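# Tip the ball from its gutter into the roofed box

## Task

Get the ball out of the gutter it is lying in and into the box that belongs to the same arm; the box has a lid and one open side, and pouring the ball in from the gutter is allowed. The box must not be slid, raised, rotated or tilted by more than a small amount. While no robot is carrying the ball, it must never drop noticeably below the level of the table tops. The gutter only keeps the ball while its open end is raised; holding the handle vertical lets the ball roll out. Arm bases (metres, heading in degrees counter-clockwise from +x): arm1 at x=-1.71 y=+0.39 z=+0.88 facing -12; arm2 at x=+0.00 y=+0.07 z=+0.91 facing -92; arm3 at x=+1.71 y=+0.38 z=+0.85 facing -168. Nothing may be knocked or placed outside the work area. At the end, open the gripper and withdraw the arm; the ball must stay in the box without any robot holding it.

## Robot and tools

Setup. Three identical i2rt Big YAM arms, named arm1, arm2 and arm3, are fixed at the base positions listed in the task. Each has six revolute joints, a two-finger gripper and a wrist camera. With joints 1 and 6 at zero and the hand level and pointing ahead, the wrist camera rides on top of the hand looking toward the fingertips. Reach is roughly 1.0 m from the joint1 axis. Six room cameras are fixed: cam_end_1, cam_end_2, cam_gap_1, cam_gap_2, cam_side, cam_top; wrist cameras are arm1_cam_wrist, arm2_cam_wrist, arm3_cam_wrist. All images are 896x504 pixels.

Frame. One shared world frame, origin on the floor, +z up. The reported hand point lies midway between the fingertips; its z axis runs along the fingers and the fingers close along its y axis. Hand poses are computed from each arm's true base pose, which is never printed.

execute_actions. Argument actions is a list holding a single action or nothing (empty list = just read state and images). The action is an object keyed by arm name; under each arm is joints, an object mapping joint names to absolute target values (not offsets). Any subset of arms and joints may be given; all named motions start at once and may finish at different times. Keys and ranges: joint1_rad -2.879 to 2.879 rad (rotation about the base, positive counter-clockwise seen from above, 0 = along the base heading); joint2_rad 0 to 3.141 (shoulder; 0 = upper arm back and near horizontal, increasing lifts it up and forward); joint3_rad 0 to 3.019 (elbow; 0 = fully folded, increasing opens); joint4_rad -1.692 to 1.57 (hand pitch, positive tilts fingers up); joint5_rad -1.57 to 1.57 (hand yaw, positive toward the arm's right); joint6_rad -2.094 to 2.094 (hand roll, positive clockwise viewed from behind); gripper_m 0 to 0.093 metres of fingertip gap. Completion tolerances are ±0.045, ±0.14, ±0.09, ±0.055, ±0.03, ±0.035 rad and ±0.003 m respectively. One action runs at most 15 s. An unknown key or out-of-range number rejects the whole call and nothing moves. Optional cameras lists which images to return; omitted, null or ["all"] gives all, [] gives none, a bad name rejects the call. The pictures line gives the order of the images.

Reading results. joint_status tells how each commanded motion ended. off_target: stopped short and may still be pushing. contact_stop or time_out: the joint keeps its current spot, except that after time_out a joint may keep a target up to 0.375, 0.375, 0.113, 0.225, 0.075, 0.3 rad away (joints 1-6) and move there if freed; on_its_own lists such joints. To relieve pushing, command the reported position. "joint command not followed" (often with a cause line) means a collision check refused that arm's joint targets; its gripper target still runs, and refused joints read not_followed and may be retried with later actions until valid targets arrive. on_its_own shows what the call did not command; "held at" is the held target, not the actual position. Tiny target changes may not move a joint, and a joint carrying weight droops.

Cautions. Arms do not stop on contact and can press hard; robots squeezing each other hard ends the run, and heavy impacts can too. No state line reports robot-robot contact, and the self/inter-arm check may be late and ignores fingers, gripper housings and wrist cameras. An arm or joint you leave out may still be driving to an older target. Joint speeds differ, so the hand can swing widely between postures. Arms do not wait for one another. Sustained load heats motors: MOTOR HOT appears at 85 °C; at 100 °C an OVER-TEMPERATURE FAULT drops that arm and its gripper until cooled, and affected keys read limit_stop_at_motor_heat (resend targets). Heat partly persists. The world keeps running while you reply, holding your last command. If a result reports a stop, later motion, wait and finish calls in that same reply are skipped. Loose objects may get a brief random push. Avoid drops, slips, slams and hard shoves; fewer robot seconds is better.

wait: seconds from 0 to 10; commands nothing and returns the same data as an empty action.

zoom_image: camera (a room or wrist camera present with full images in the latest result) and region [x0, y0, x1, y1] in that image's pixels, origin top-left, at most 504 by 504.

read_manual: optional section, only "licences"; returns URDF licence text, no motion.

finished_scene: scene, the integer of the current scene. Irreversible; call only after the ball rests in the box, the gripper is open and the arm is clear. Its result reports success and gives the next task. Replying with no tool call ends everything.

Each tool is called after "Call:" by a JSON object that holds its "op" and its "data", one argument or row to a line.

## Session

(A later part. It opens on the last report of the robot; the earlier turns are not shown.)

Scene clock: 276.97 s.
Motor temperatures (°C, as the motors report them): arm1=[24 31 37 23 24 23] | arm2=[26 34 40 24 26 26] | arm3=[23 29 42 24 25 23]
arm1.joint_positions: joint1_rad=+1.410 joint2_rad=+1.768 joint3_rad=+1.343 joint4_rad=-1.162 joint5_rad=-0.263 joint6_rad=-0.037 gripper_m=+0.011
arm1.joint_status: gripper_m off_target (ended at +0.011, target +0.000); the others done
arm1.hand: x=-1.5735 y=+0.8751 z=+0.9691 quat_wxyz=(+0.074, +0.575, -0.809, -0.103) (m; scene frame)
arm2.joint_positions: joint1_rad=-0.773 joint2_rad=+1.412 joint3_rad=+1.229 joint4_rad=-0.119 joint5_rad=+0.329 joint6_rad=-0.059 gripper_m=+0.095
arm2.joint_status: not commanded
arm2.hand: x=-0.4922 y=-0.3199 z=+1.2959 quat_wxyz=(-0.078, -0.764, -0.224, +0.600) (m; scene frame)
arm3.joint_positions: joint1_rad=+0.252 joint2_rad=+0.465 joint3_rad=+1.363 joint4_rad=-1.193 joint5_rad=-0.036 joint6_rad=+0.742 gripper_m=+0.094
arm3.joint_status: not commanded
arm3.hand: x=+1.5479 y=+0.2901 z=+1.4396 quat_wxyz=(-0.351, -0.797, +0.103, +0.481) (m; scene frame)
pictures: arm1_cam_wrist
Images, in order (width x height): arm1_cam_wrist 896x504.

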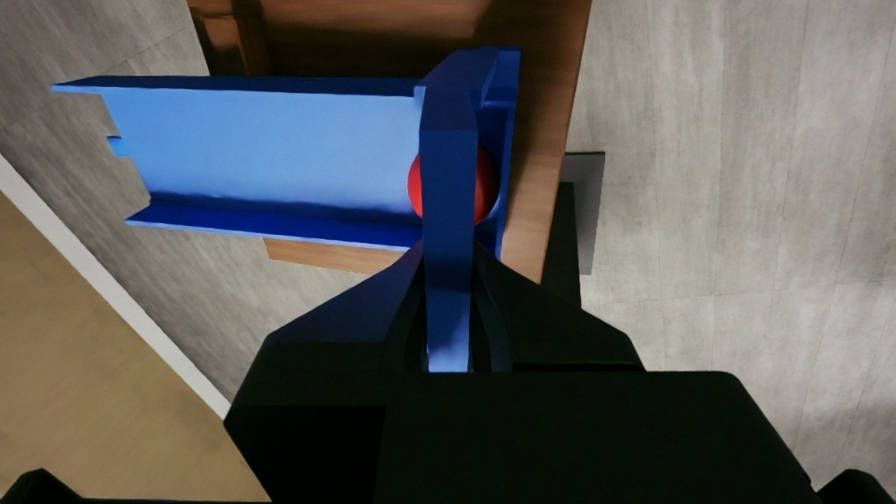

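Call:
{"op": "execute_actions", "data": {
  "actions": [
    {"arm1": {"joints": {"joint1_rad": 1.41, "joint2_rad": 1.4, "joint3_rad": 1.5, "joint5_rad": -0.48, "joint6_rad": 0.33}}, "arm2": {"joints": {"joint1_rad": -1.14, "joint2_rad": 1.75, "joint4_rad": 0.24}}}
  ],
  "cameras": ["arm1_cam_wrist", "cam_end_1"]
}}

Scene clock: 398.47 s.
Motor temperatures (°C, as the motors report them): arm1=[24 33 38 23 24 23] | arm2=[26 34 42 24 26 26] | arm3=[23 28 42 24 25 23]
arm1.joint_positions: joint1_rad=+1.410 joint2_rad=+1.415 joint3_rad=+1.476 joint4_rad=-1.166 joint5_rad=-0.476 joint6_rad=+0.318 gripper_m=+0.011
arm1.joint_status: all done
arm1.hand: x=-1.6056 y=+0.8932 z=+1.2131 quat_wxyz=(-0.009, +0.454, -0.832, -0.319) (m; scene frame)
arm2.joint_positions: joint1_rad=-1.146 joint2_rad=+1.755 joint3_rad=+1.229 joint4_rad=+0.225 joint5_rad=+0.330 joint6_rad=-0.059 gripper_m=+0.095
arm2.joint_status: all done
arm2.hand: x=-0.6805 y=-0.1443 z=+1.1500 quat_wxyz=(+0.033, -0.793, -0.077, +0.604) (m; scene frame)
arm3.joint_positions: joint1_rad=+0.252 joint2_rad=+0.465 joint3_rad=+1.363 joint4_rad=-1.193 joint5_rad=-0.036 joint6_rad=+0.742 gripper_m=+0.094
arm3.joint_status: not commanded
arm3.hand: x=+1.5479 y=+0.2901 z=+1.4396 quat_wxyz=(-0.351, -0.797, +0.103, +0.481) (m; scene frame)
pictures: arm1_cam_wrist, cam_end_1
Images, in order (width x height): arm1_cam_wrist 896x504, cam_end_1 896x504.

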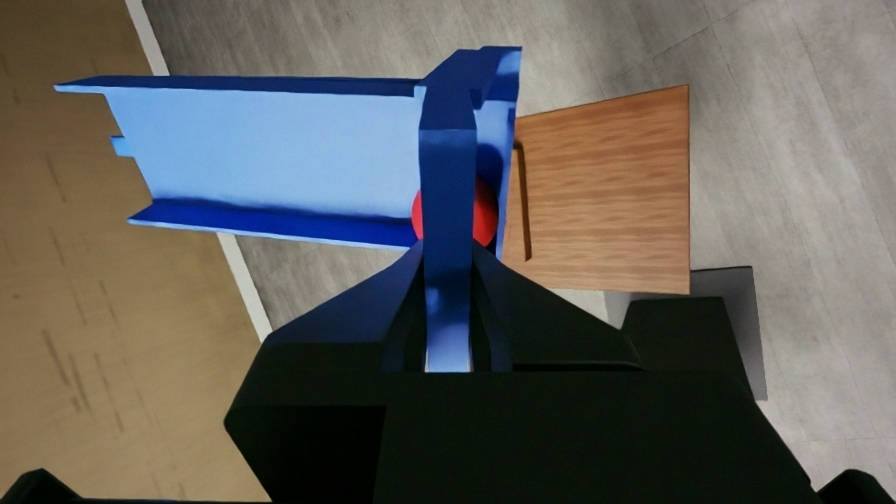

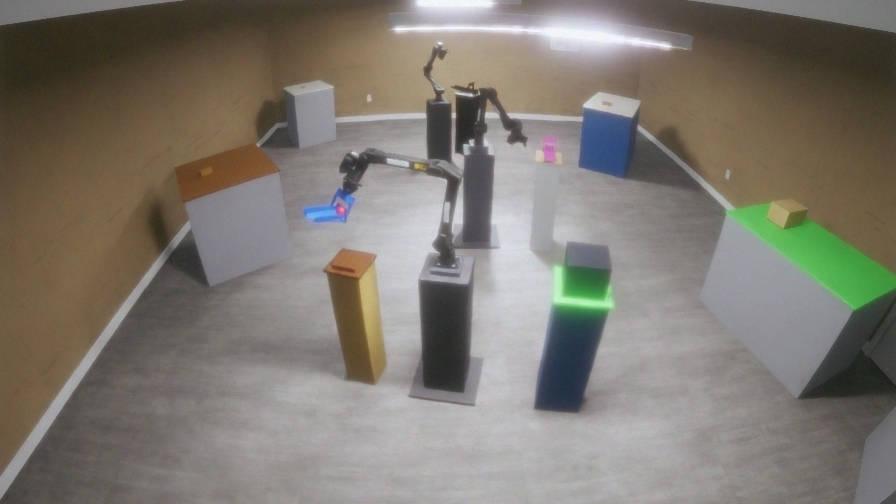

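Call:
{"op": "execute_actions", "data": {
  "actions": []
}}

Scene clock: 426.27 s.
Motor temperatures (°C, as the motors report them): arm1=[24 32 42 23 24 23] | arm2=[26 35 41 24 26 26] | arm3=[23 28 42 24 25 23]
arm1.joint_positions: joint1_rad=+1.410 joint2_rad=+1.415 joint3_rad=+1.476 joint4_rad=-1.166 joint5_rad=-0.476 joint6_rad=+0.318 gripper_m=+0.011
arm1.joint_status: all done
arm1.hand: x=-1.6056 y=+0.8932 z=+1.2131 quat_wxyz=(-0.009, +0.454, -0.832, -0.319) (m; scene frame)
arm2.joint_positions: joint1_rad=-1.146 joint2_rad=+1.755 joint3_rad=+1.229 joint4_rad=+0.225 joint5_rad=+0.330 joint6_rad=-0.059 gripper_m=+0.095
arm2.joint_status: all done
arm2.hand: x=-0.6805 y=-0.1443 z=+1.1500 quat_wxyz=(+0.033, -0.793, -0.077, +0.604) (m; scene frame)
arm3.joint_positions: joint1_rad=+0.252 joint2_rad=+0.465 joint3_rad=+1.363 joint4_rad=-1.193 joint5_rad=-0.036 joint6_rad=+0.742 gripper_m=+0.094
arm3.joint_status: not commanded
arm3.hand: x=+1.5479 y=+0.2901 z=+1.4396 quat_wxyz=(-0.351, -0.797, +0.103, +0.481) (m; scene frame)
pictures: arm1_cam_wrist, arm2_cam_wrist, arm3_cam_wrist, cam_end_1, cam_end_2, cam_gap_1, cam_gap_2, cam_side, cam_top
Images, in order (width x height): arm1_cam_wrist 896x504, arm2_cam_wrist 896x504, arm3_cam_wrist 896x504, cam_end_1 896x504, cam_end_2 896x504, cam_gap_1 896x504, cam_gap_2 896x504, cam_side 896x504, cam_top 896x504.

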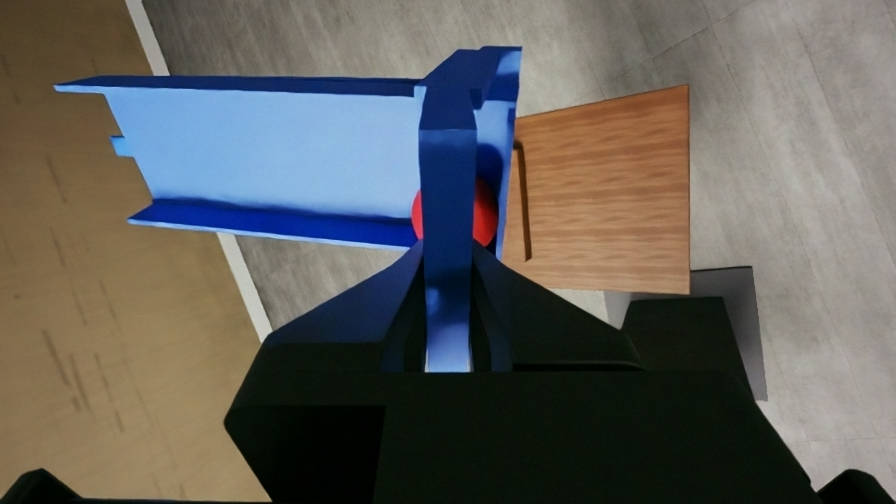

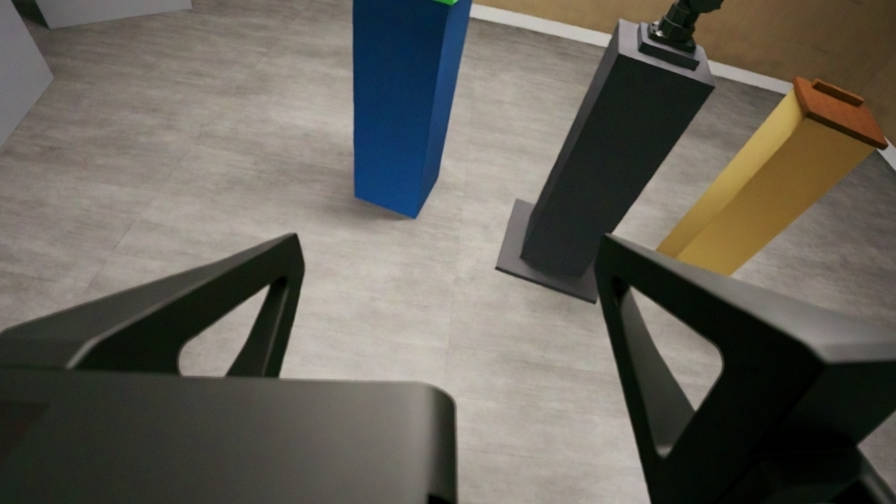

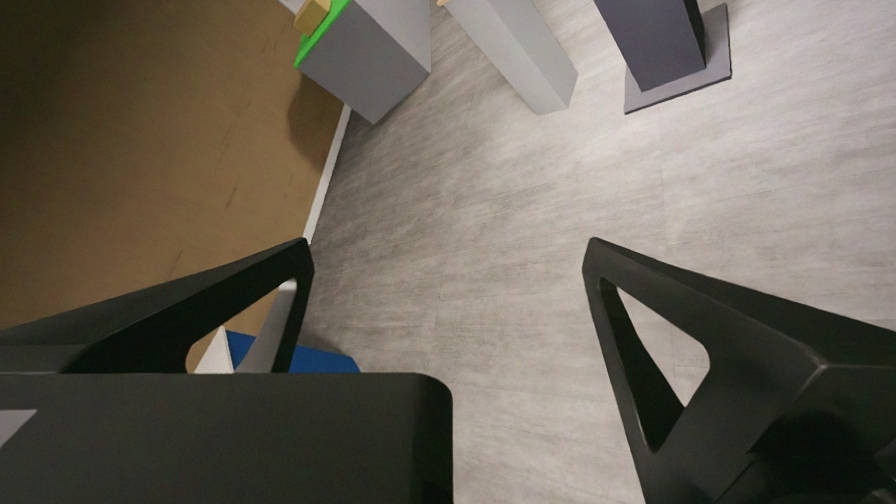

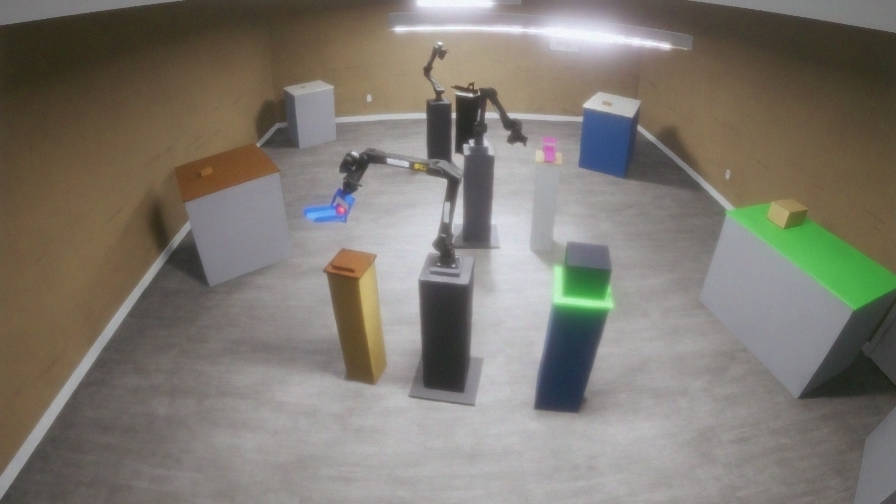

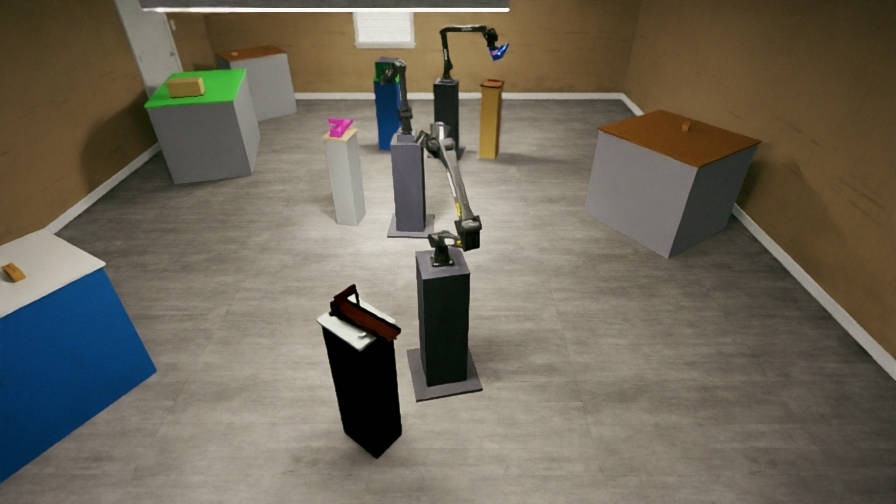

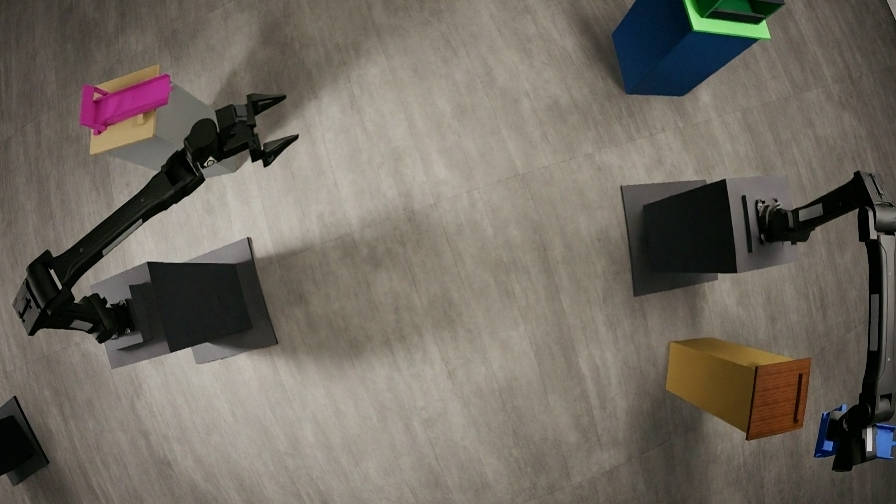

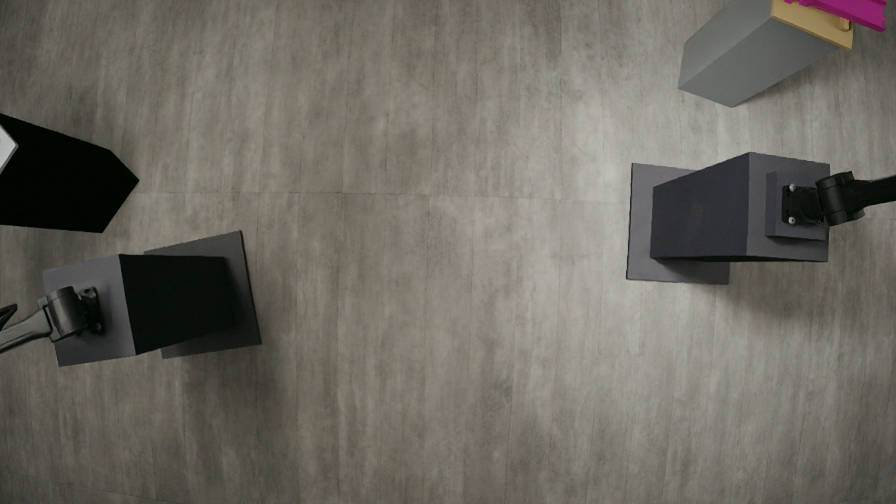

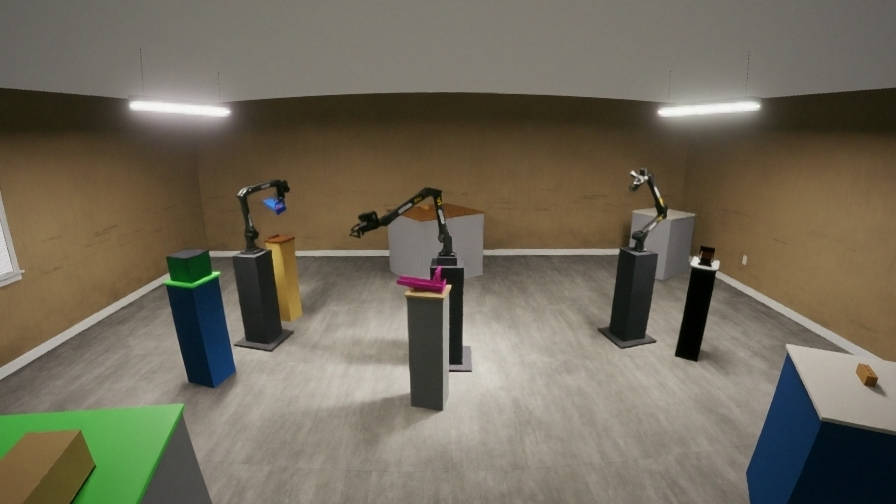

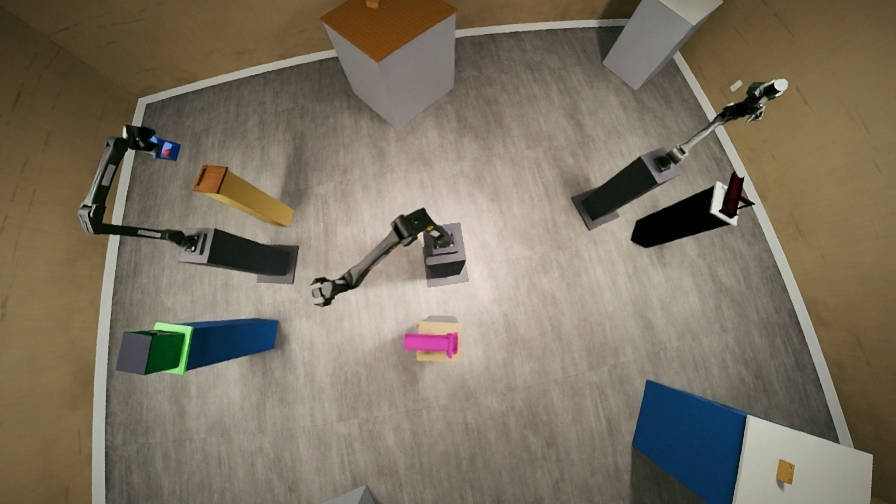

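Call:
{"op": "execute_actions", "data": {
  "actions": [
    {"arm1": {"joints": {"joint1_rad": -1.65, "joint2_rad": 0.76, "joint3_rad": 0.51, "joint4_rad": -0.85, "joint5_rad": 0.0, "joint6_rad": 1.585, "gripper_m": 0.0}}, "arm2": {"joints": {"joint2_rad": 2.38, "joint4_rad": 1.5}}}
  ],
  "cameras": ["arm1_cam_wrist", "arm2_cam_wrist", "cam_end_1", "cam_gap_1", "cam_side", "cam_top"]
}}

Scene clock: 478.70 s.
Motor temperatures (°C, as the motors report them): arm1=[24 32 43 23 24 23] | arm2=[26 35 41 24 26 26] | arm3=[23 28 42 24 25 23]
arm1.joint_positions: joint1_rad=-1.639 joint2_rad=+0.770 joint3_rad=+0.502 joint4_rad=-0.871 joint5_rad=+0.002 joint6_rad=+1.577 gripper_m=+0.011
arm1.joint_status: gripper_m off_target (ended at +0.011, target +0.000); the others done
arm1.hand: x=-1.7909 y=+0.1289 z=+0.9930 quat_wxyz=(-0.211, -0.967, +0.140, +0.025) (m; scene frame)
arm2.joint_positions: joint1_rad=-1.146 joint2_rad=+2.384 joint3_rad=+1.229 joint4_rad=+1.483 joint5_rad=+0.330 joint6_rad=-0.059 gripper_m=+0.095
arm2.joint_status: all done
arm2.hand: x=-0.6895 y=-0.1485 z=+0.9895 quat_wxyz=(-0.038, -0.585, +0.007, +0.810) (m; scene frame)
arm3.joint_positions: joint1_rad=+0.252 joint2_rad=+0.465 joint3_rad=+1.363 joint4_rad=-1.193 joint5_rad=-0.036 joint6_rad=+0.742 gripper_m=+0.094
arm3.joint_status: not commanded
arm3.hand: x=+1.5479 y=+0.2901 z=+1.4396 quat_wxyz=(-0.351, -0.797, +0.103, +0.481) (m; scene frame)
pictures: arm1_cam_wrist, arm2_cam_wrist, cam_end_1, cam_gap_1, cam_side, cam_top
Images, in order (width x height): arm1_cam_wrist 896x504, arm2_cam_wrist 896x504, cam_end_1 896x504, cam_gap_1 896x504, cam_side 896x504, cam_top 896x504.

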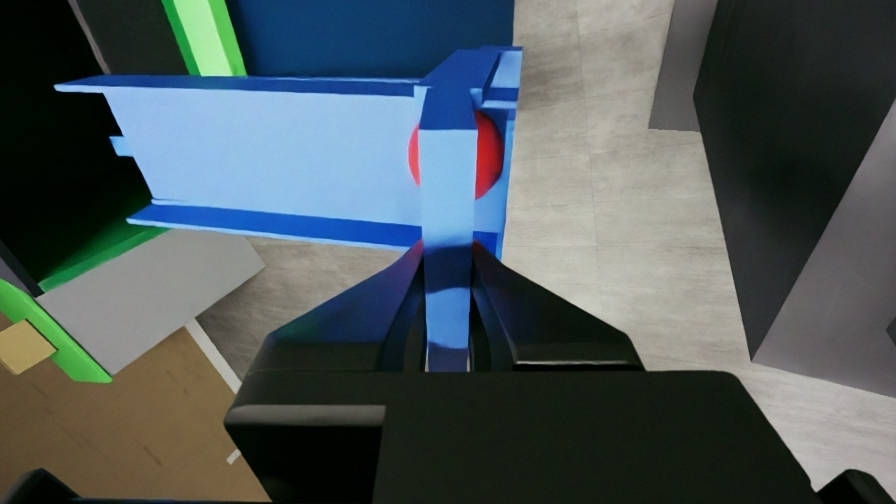

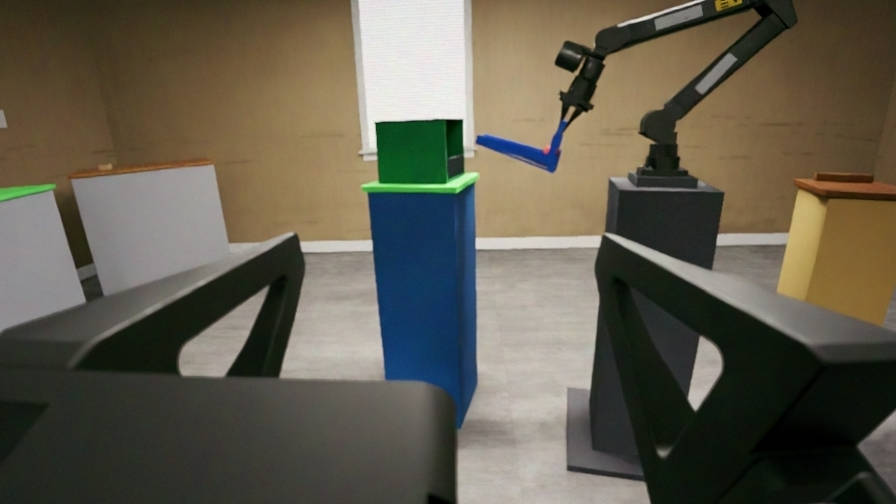

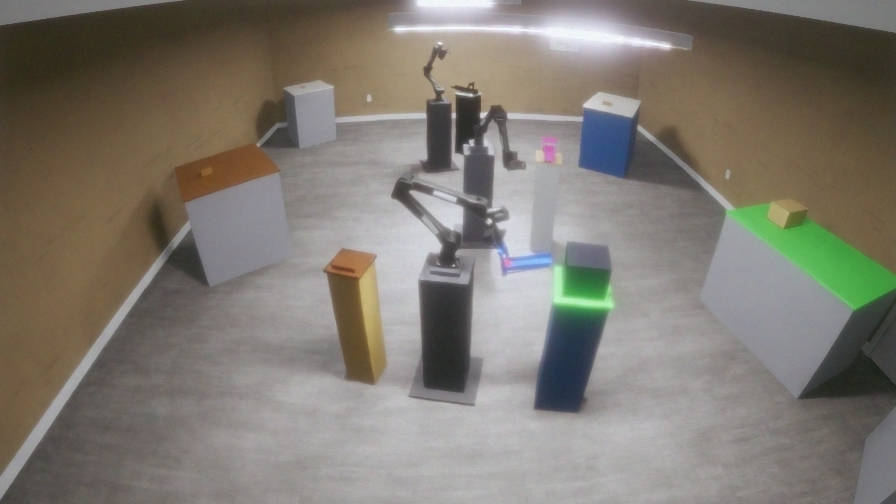

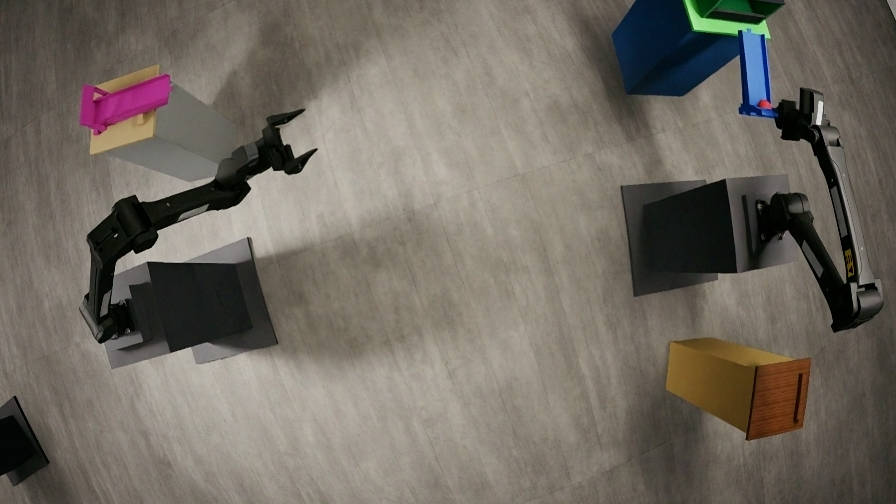

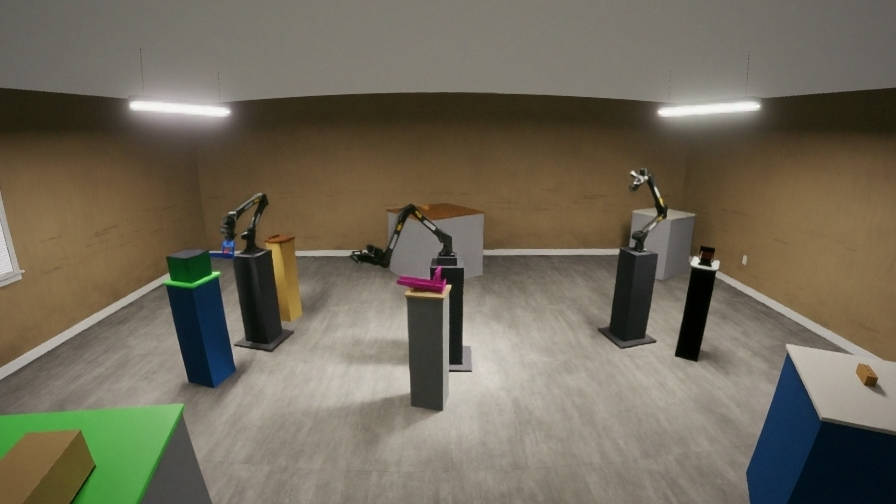

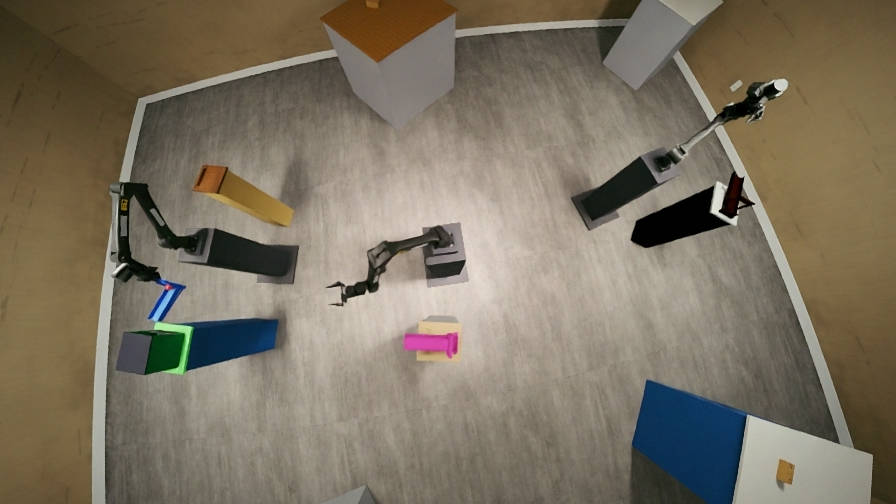

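The ball is still in place. Let me zoom the side view.

Call:
{"op": "zoom_image", "data": {
  "camera": "arm2_cam_wrist",
  "region": [350, 90, 610, 210]
}}

Call:
{"op": "zoom_image", "data": {
  "camera": "arm2_cam_wrist",
  "region": [430, 110, 510, 190]
}}

Call:
{"op": "zoom_image", "data": {
  "camera": "cam_gap_1",
  "region": [670, 0, 830, 130]
}}

Region (350, 90, 610, 210) of arm2_cam_wrist's 896x504 image, scaled by 1.938, with more detail than that image has; it fills the top 233 rows of this view, and the rest is white.

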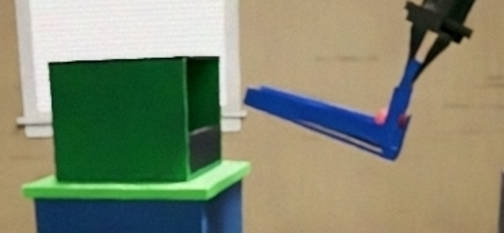

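Region (430, 110, 510, 190) of arm2_cam_wrist's 896x504 image, scaled by 6.300, with more detail than that image has.

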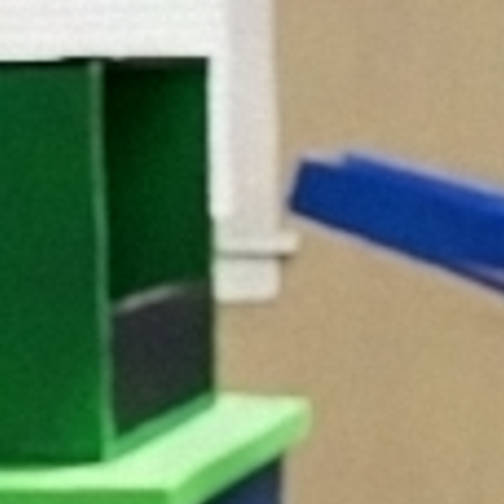

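Region (670, 0, 830, 130) of cam_gap_1's 896x504 image, scaled by 3.150, with more detail than that image has; it fills the top 410 rows of this view, and the rest is white.

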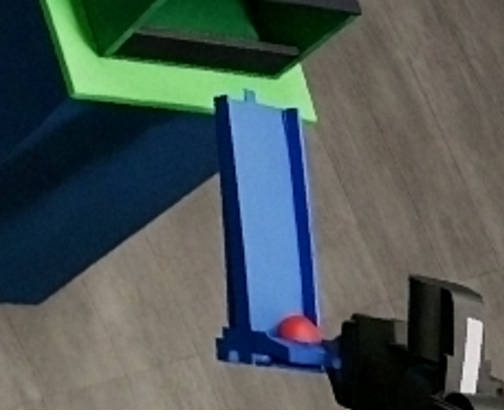

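Call:
{"op": "zoom_image", "data": {
  "camera": "arm2_cam_wrist",
  "region": [470, 100, 590, 180]
}}

Call:
{"op": "zoom_image", "data": {
  "camera": "arm1_cam_wrist",
  "region": [0, 0, 300, 320]
}}

Call:
{"op": "zoom_image", "data": {
  "camera": "cam_end_1",
  "region": [480, 200, 640, 320]
}}

Region (470, 100, 590, 180) of arm2_cam_wrist's 896x504 image, scaled by 4.200, with more detail than that image has.

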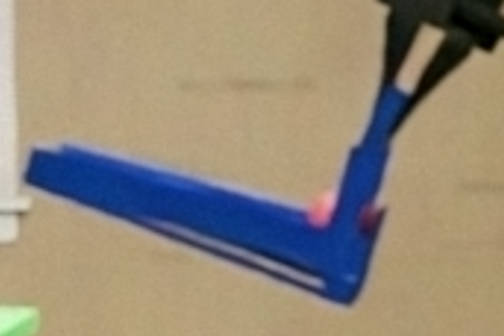

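Region (0, 0, 300, 320) of arm1_cam_wrist's 896x504 image, scaled by 1.575, with more detail than that image has; it fills the left 472 columns of this view, and the rest is white.

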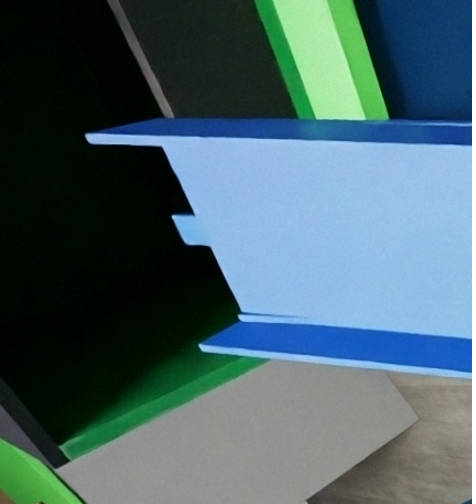

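Region (480, 200, 640, 320) of cam_end_1's 896x504 image, scaled by 3.150, with more detail than that image has; it fills the top 378 rows of this view, and the rest is white.

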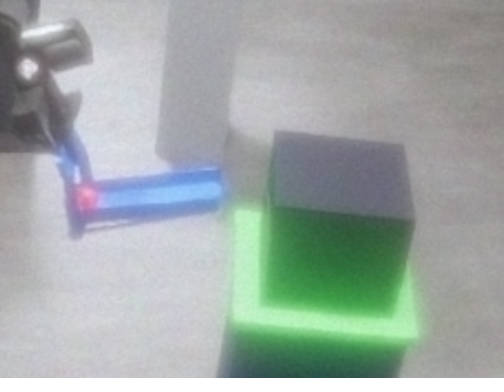

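Call:
{"op": "execute_actions", "data": {
  "actions": [
    {"arm1": {"joints": {"joint1_rad": -1.66, "joint2_rad": 1.272, "joint3_rad": 1.02, "joint4_rad": -1.04}}}
  ],
  "cameras": ["arm1_cam_wrist", "arm2_cam_wrist", "cam_end_1", "cam_gap_1"]
}}

Scene clock: 599.90 s.
Motor temperatures (°C, as the motors report them): arm1=[24 30 42 23 24 23] | arm2=[26 38 37 24 26 26] | arm3=[23 28 42 24 25 23]
arm1.joint_positions: joint1_rad=-1.644 joint2_rad=+1.274 joint3_rad=+0.965 joint4_rad=-1.032 joint5_rad=+0.002 joint6_rad=+1.577 gripper_m=+0.011
arm1.joint_status: all done
arm1.hand: x=-1.8283 y=+0.0069 z=+1.0311 quat_wxyz=(-0.112, -0.983, +0.144, +0.012) (m; scene frame)
arm2.joint_positions: joint1_rad=-1.146 joint2_rad=+2.384 joint3_rad=+1.229 joint4_rad=+1.483 joint5_rad=+0.330 joint6_rad=-0.059 gripper_m=+0.095
arm2.joint_status: not commanded
arm2.hand: x=-0.6895 y=-0.1485 z=+0.9895 quat_wxyz=(-0.038, -0.585, +0.007, +0.810) (m; scene frame)
arm3.joint_positions: joint1_rad=+0.252 joint2_rad=+0.465 joint3_rad=+1.363 joint4_rad=-1.193 joint5_rad=-0.036 joint6_rad=+0.742 gripper_m=+0.094
arm3.joint_status: not commanded
arm3.hand: x=+1.5479 y=+0.2901 z=+1.4396 quat_wxyz=(-0.351, -0.797, +0.103, +0.481) (m; scene frame)
pictures: arm1_cam_wrist, arm2_cam_wrist, cam_end_1, cam_gap_1
Images, in order (width x height): arm1_cam_wrist 896x504, arm2_cam_wrist 896x504, cam_end_1 896x504, cam_gap_1 896x504.

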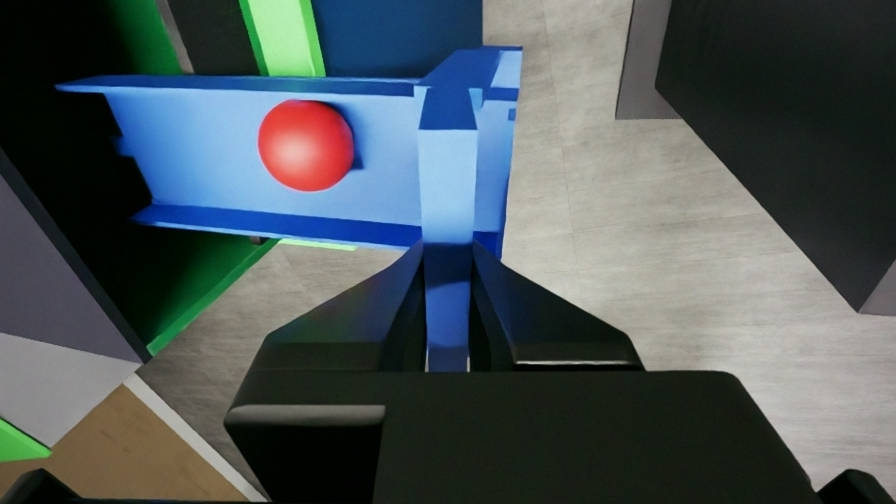

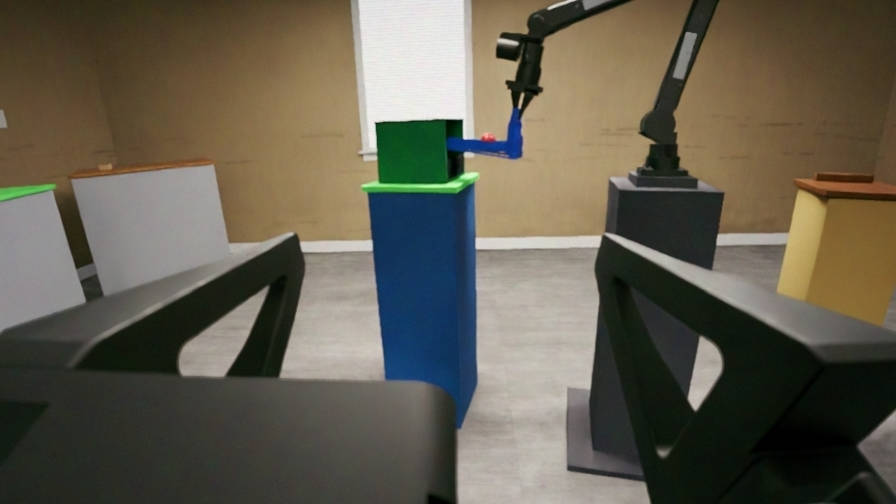

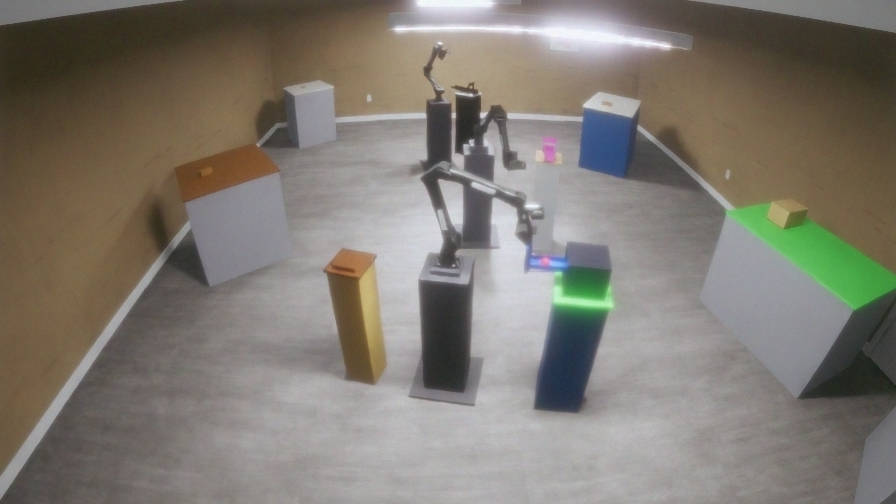

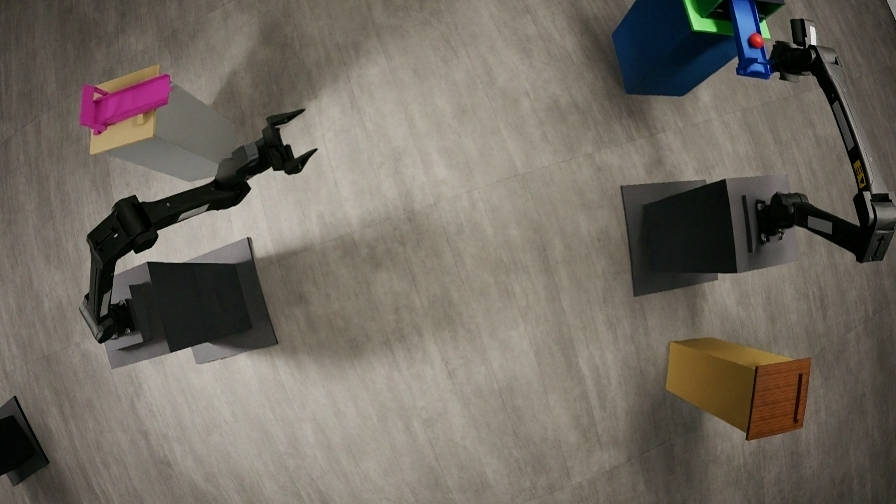

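Call:
{"op": "execute_actions", "data": {
  "actions": [],
  "cameras": ["arm1_cam_wrist", "arm2_cam_wrist"]
}}

Call:
{"op": "zoom_image", "data": {
  "camera": "arm2_cam_wrist",
  "region": [430, 100, 540, 190]
}}

Call:
{"op": "zoom_image", "data": {
  "camera": "arm2_cam_wrist",
  "region": [430, 110, 510, 190]
}}

Scene clock: 605.47 s.
Motor temperatures (°C, as the motors report them): arm1=[24 30 44 23 24 23] | arm2=[26 38 37 24 26 26] | arm3=[23 28 42 24 25 23]
arm1.joint_positions: joint1_rad=-1.644 joint2_rad=+1.274 joint3_rad=+0.965 joint4_rad=-1.032 joint5_rad=+0.002 joint6_rad=+1.577 gripper_m=+0.011
arm1.joint_status: all done
arm1.hand: x=-1.8282 y=+0.0070 z=+1.0311 quat_wxyz=(-0.112, -0.983, +0.144, +0.012) (m; scene frame)
arm2.joint_positions: joint1_rad=-1.146 joint2_rad=+2.384 joint3_rad=+1.229 joint4_rad=+1.483 joint5_rad=+0.330 joint6_rad=-0.059 gripper_m=+0.095
arm2.joint_status: not commanded
arm2.hand: x=-0.6895 y=-0.1485 z=+0.9895 quat_wxyz=(-0.038, -0.585, +0.007, +0.810) (m; scene frame)
arm3.joint_positions: joint1_rad=+0.252 joint2_rad=+0.465 joint3_rad=+1.363 joint4_rad=-1.193 joint5_rad=-0.036 joint6_rad=+0.742 gripper_m=+0.094
arm3.joint_status: not commanded
arm3.hand: x=+1.5479 y=+0.2901 z=+1.4396 quat_wxyz=(-0.351, -0.797, +0.103, +0.481) (m; scene frame)
pictures: arm1_cam_wrist, arm2_cam_wrist
Images, in order (width x height): arm1_cam_wrist 896x504, arm2_cam_wrist 896x504.

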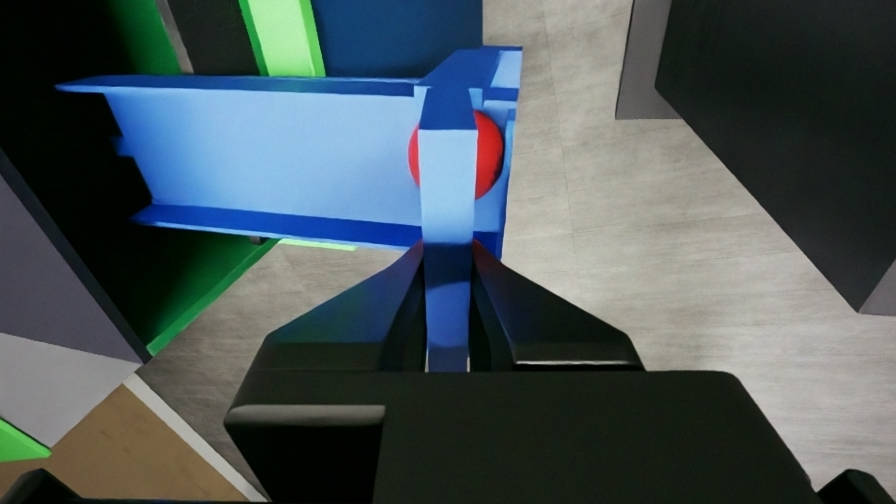

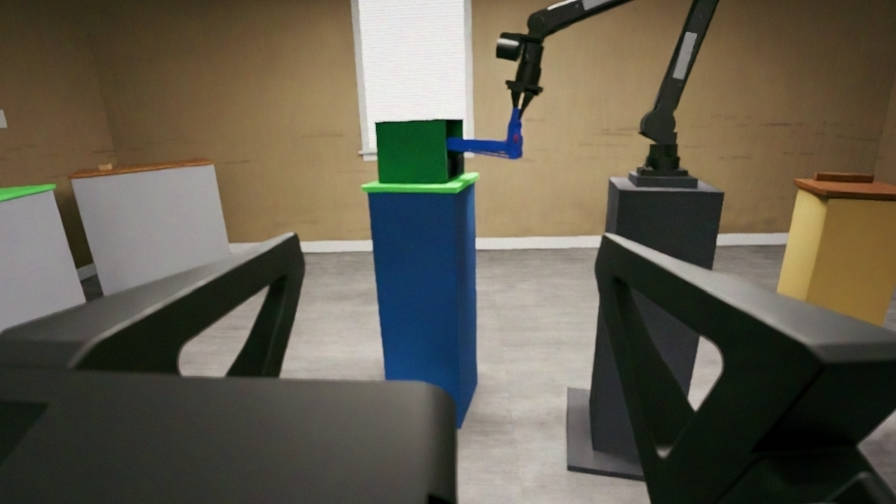

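Region (430, 100, 540, 190) of arm2_cam_wrist's 896x504 image, scaled by 4.582, with more detail than that image has; it fills the top 412 rows of this view, and the rest is white.

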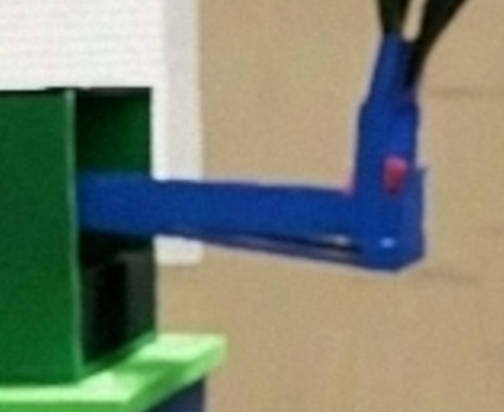

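Region (430, 110, 510, 190) of arm2_cam_wrist's 896x504 image, scaled by 6.300, with more detail than that image has.

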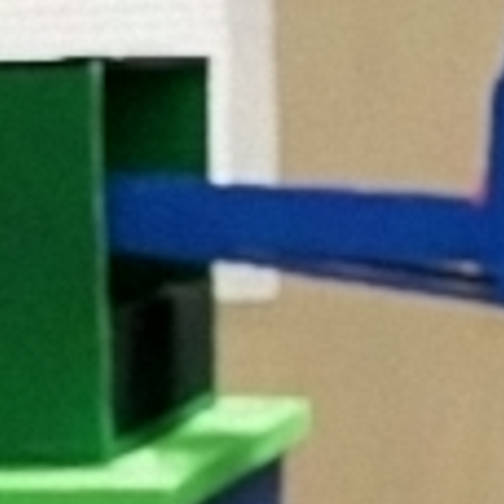

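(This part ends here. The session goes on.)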